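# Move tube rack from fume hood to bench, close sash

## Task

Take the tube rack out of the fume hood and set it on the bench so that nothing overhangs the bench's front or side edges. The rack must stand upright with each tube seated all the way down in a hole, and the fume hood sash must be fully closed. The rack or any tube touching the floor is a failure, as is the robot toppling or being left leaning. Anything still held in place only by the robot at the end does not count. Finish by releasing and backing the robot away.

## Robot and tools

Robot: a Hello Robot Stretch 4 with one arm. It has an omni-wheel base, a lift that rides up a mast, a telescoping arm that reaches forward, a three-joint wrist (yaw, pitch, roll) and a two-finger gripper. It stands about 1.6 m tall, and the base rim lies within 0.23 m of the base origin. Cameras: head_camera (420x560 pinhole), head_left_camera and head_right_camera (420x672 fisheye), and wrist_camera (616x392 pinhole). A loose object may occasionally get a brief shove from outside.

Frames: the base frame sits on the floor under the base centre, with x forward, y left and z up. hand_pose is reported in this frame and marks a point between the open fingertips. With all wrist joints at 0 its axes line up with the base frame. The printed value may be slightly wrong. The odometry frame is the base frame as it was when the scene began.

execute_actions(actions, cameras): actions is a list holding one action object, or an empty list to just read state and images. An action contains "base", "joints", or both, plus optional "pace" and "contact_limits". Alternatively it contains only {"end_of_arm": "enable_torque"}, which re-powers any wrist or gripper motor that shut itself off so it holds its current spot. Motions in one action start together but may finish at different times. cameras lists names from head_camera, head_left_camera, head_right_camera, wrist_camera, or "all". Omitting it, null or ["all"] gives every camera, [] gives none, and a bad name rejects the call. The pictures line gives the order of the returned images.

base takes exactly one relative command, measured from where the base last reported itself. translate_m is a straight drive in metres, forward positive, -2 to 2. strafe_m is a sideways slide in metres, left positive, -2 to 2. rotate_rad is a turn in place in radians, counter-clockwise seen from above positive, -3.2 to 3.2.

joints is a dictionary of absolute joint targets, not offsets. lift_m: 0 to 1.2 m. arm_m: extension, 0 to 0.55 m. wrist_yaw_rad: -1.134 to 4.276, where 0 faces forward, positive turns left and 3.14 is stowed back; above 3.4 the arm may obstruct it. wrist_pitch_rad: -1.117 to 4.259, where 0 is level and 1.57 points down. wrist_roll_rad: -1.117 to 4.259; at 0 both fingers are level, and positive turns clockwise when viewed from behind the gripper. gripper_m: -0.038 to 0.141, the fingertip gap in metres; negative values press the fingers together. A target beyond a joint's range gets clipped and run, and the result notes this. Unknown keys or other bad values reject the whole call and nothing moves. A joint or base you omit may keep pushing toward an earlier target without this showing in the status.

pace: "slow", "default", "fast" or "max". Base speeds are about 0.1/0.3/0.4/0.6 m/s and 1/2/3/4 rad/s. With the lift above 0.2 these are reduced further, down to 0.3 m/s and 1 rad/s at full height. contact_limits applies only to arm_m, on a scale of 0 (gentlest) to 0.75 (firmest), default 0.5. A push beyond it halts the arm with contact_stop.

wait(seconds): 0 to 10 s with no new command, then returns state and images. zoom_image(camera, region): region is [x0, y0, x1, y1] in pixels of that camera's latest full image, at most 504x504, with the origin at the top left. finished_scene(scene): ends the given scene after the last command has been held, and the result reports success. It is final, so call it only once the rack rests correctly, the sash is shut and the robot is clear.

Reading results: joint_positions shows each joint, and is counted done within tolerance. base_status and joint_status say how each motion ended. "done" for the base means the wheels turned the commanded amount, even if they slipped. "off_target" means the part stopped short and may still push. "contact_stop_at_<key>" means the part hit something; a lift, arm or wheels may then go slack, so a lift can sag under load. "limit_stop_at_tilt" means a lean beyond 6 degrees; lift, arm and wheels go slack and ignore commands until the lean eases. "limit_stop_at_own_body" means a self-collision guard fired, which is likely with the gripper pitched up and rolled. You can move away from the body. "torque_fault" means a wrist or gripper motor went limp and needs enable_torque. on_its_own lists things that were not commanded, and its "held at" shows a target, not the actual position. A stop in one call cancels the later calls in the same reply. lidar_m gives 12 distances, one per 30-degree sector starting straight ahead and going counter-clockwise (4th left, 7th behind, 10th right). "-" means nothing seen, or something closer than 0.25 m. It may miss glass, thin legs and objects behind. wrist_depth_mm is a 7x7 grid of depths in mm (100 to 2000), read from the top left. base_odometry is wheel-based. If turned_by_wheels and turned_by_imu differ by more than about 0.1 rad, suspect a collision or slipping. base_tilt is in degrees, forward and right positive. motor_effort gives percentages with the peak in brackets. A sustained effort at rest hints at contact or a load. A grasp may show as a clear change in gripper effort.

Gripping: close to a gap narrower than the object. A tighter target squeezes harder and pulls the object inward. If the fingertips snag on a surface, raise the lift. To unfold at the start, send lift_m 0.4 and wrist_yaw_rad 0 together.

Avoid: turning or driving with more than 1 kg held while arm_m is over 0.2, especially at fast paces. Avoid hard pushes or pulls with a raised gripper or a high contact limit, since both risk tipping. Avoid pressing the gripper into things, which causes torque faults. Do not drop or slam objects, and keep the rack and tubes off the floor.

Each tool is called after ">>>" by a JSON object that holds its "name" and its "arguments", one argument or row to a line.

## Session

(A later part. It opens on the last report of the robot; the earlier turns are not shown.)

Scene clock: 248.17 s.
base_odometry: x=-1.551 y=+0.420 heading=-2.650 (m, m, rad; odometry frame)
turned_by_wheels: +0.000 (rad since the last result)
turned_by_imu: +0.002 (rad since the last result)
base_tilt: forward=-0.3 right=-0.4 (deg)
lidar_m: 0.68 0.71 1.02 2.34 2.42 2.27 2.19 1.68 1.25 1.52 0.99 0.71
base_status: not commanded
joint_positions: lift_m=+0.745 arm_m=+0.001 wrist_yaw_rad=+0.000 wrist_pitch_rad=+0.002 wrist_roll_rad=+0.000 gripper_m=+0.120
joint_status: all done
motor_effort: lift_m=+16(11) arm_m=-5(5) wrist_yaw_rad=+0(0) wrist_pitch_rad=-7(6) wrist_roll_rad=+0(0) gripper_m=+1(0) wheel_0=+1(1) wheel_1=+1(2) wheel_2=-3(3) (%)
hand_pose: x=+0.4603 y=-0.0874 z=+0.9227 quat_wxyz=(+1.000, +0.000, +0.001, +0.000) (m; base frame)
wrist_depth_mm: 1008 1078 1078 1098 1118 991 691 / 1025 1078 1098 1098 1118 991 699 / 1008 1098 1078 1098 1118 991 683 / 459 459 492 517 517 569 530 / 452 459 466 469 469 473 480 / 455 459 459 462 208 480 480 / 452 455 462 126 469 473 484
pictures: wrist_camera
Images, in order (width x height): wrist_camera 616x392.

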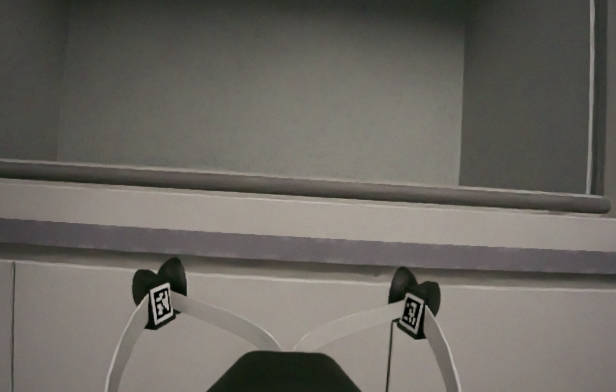

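>>> {"name": "execute_actions", "arguments": {
  "actions": [
    {"base":{"translate_m":-0.25}}
  ]
}}

Scene clock: 250.80 s.
base_odometry: x=-1.331 y=+0.538 heading=-2.650 (m, m, rad; odometry frame)
turned_by_wheels: +0.000 (rad since the last result)
turned_by_imu: +0.001 (rad since the last result)
base_tilt: forward=-0.4 right=-0.5 (deg)
lidar_m: 0.94 0.99 2.67 2.32 2.42 2.03 1.95 1.61 1.23 1.18 1.76 0.97
base_status: done
joint_positions: lift_m=+0.745 arm_m=+0.001 wrist_yaw_rad=+0.000 wrist_pitch_rad=+0.002 wrist_roll_rad=+0.000 gripper_m=+0.120
joint_status: not commanded
motor_effort: lift_m=+16(16) arm_m=-5(5) wrist_yaw_rad=-1(0) wrist_pitch_rad=-6(5) wrist_roll_rad=-1(0) gripper_m=-1(0) wheel_0=-2(6) wheel_1=-2(6) wheel_2=+3(14) (%)
hand_pose: x=+0.4603 y=-0.0874 z=+0.9227 quat_wxyz=(+1.000, +0.000, +0.001, +0.000) (m; base frame)
wrist_depth_mm: 1008 1366 1366 1336 1336 991 741 / 1042 1308 1336 1336 1336 976 741 / 1025 1308 1336 1308 1336 976 741 / 691 699 707 768 768 820 732 / 691 683 715 715 715 723 741 / 691 691 707 707 210 723 723 / 691 699 699 126 715 723 732
pictures: head_camera, head_left_camera, head_right_camera, wrist_camera
Images, in order (width x height): head_camera 420x560, head_left_camera 420x672, head_right_camera 420x672, wrist_camera 616x392.

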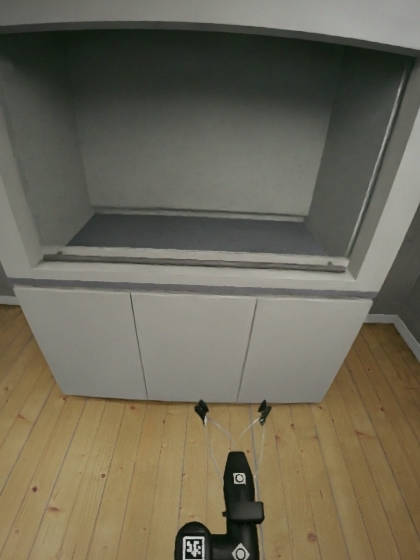

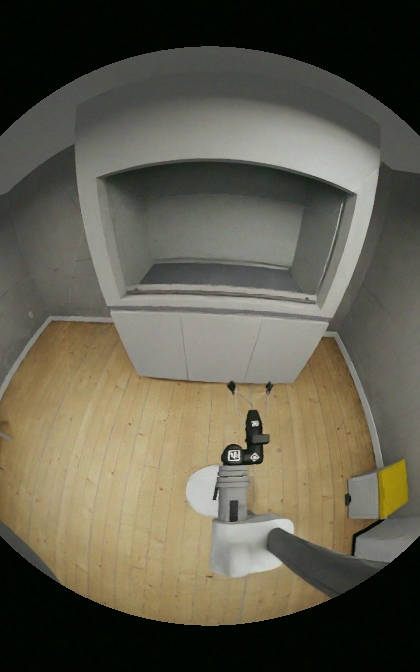

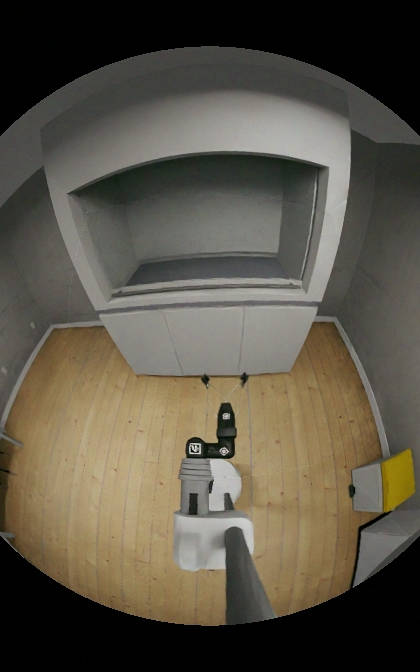

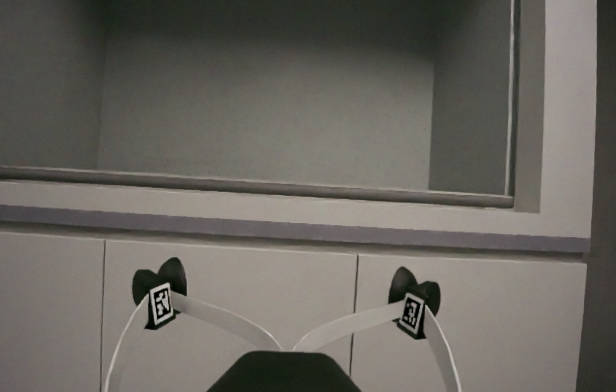

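>>> {"name": "execute_actions", "arguments": {
  "actions": [
    {"base":{"rotate_rad":1.5}}
  ]
}}

Scene clock: 252.97 s.
base_odometry: x=-1.331 y=+0.538 heading=-1.151 (m, m, rad; odometry frame)
turned_by_wheels: +1.500 (rad since the last result)
turned_by_imu: +1.528 (rad since the last result)
base_tilt: forward=-0.2 right=-0.4 (deg)
lidar_m: 2.30 2.35 2.04 1.92 1.78 1.26 1.20 1.70 0.98 0.94 0.97 2.47
base_status: done
joint_positions: lift_m=+0.745 arm_m=+0.001 wrist_yaw_rad=+0.000 wrist_pitch_rad=+0.002 wrist_roll_rad=+0.000 gripper_m=+0.120
joint_status: not commanded
motor_effort: lift_m=+17(17) arm_m=-5(5) wrist_yaw_rad=-1(1) wrist_pitch_rad=-7(6) wrist_roll_rad=-1(1) gripper_m=+0(0) wheel_0=-1(11) wheel_1=-1(8) wheel_2=-2(5) (%)
hand_pose: x=+0.4603 y=-0.0874 z=+0.9226 quat_wxyz=(+1.000, +0.000, +0.001, +0.000) (m; base frame)
wrist_depth_mm: - - - - - - - / - - - - - - - / - - - - - - - / - - - - - - - / - - - - - - - / - - - - 210 - - / 1808 1863 - 126 - - -
pictures: head_camera, head_left_camera, head_right_camera, wrist_camera
Images, in order (width x height): head_camera 420x560, head_left_camera 420x672, head_right_camera 420x672, wrist_camera 616x392.

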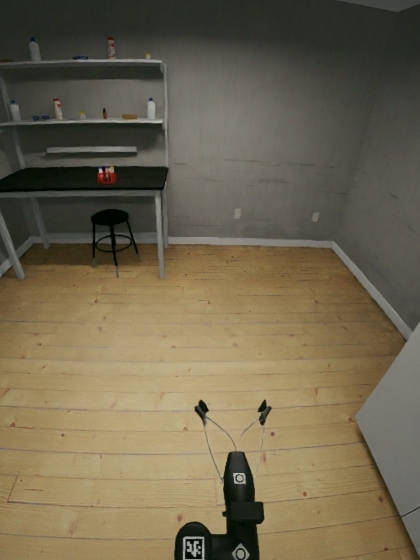

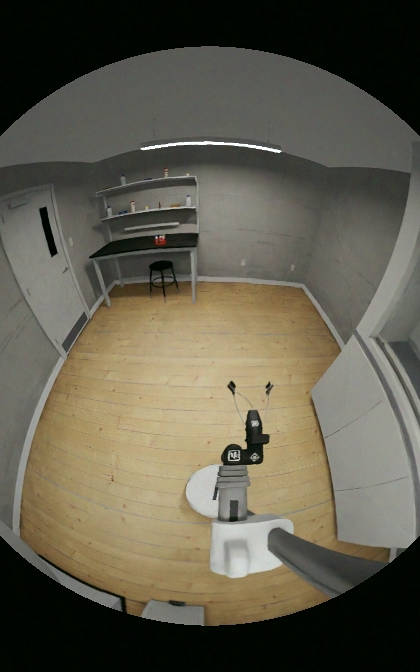

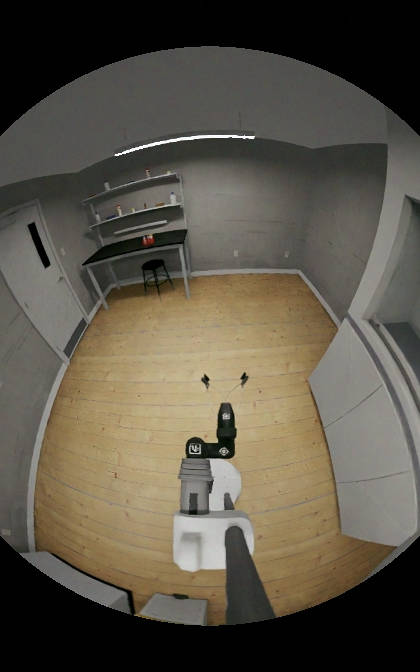

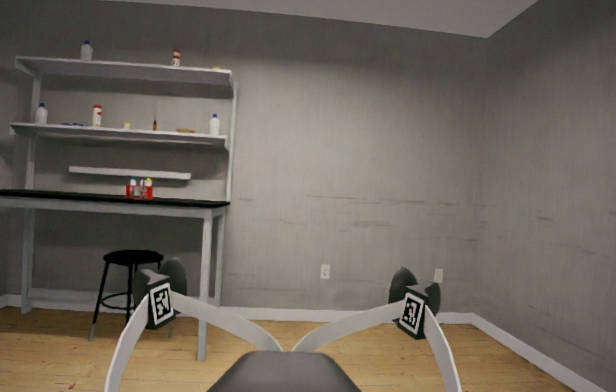

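>>> {"name": "zoom_image", "arguments": {
  "camera": "wrist_camera",
  "region": [105,160,175,210]
}}

Region (105, 160, 175, 210) of wrist_camera's 616x392 image, scaled by 7.200; it fills the top 360 rows of this view, and the rest is white.

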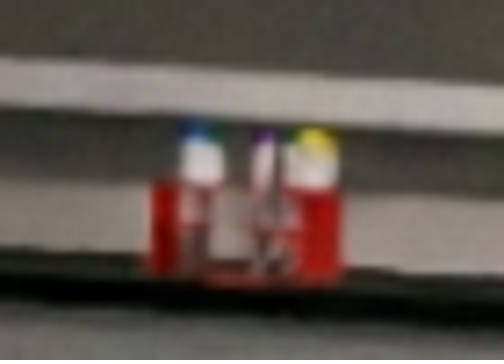

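Tubes are level and the rack is upright.

>>> {"name": "finished_scene", "arguments": {
  "scene": 2
}}

The scene is finished: the task was done.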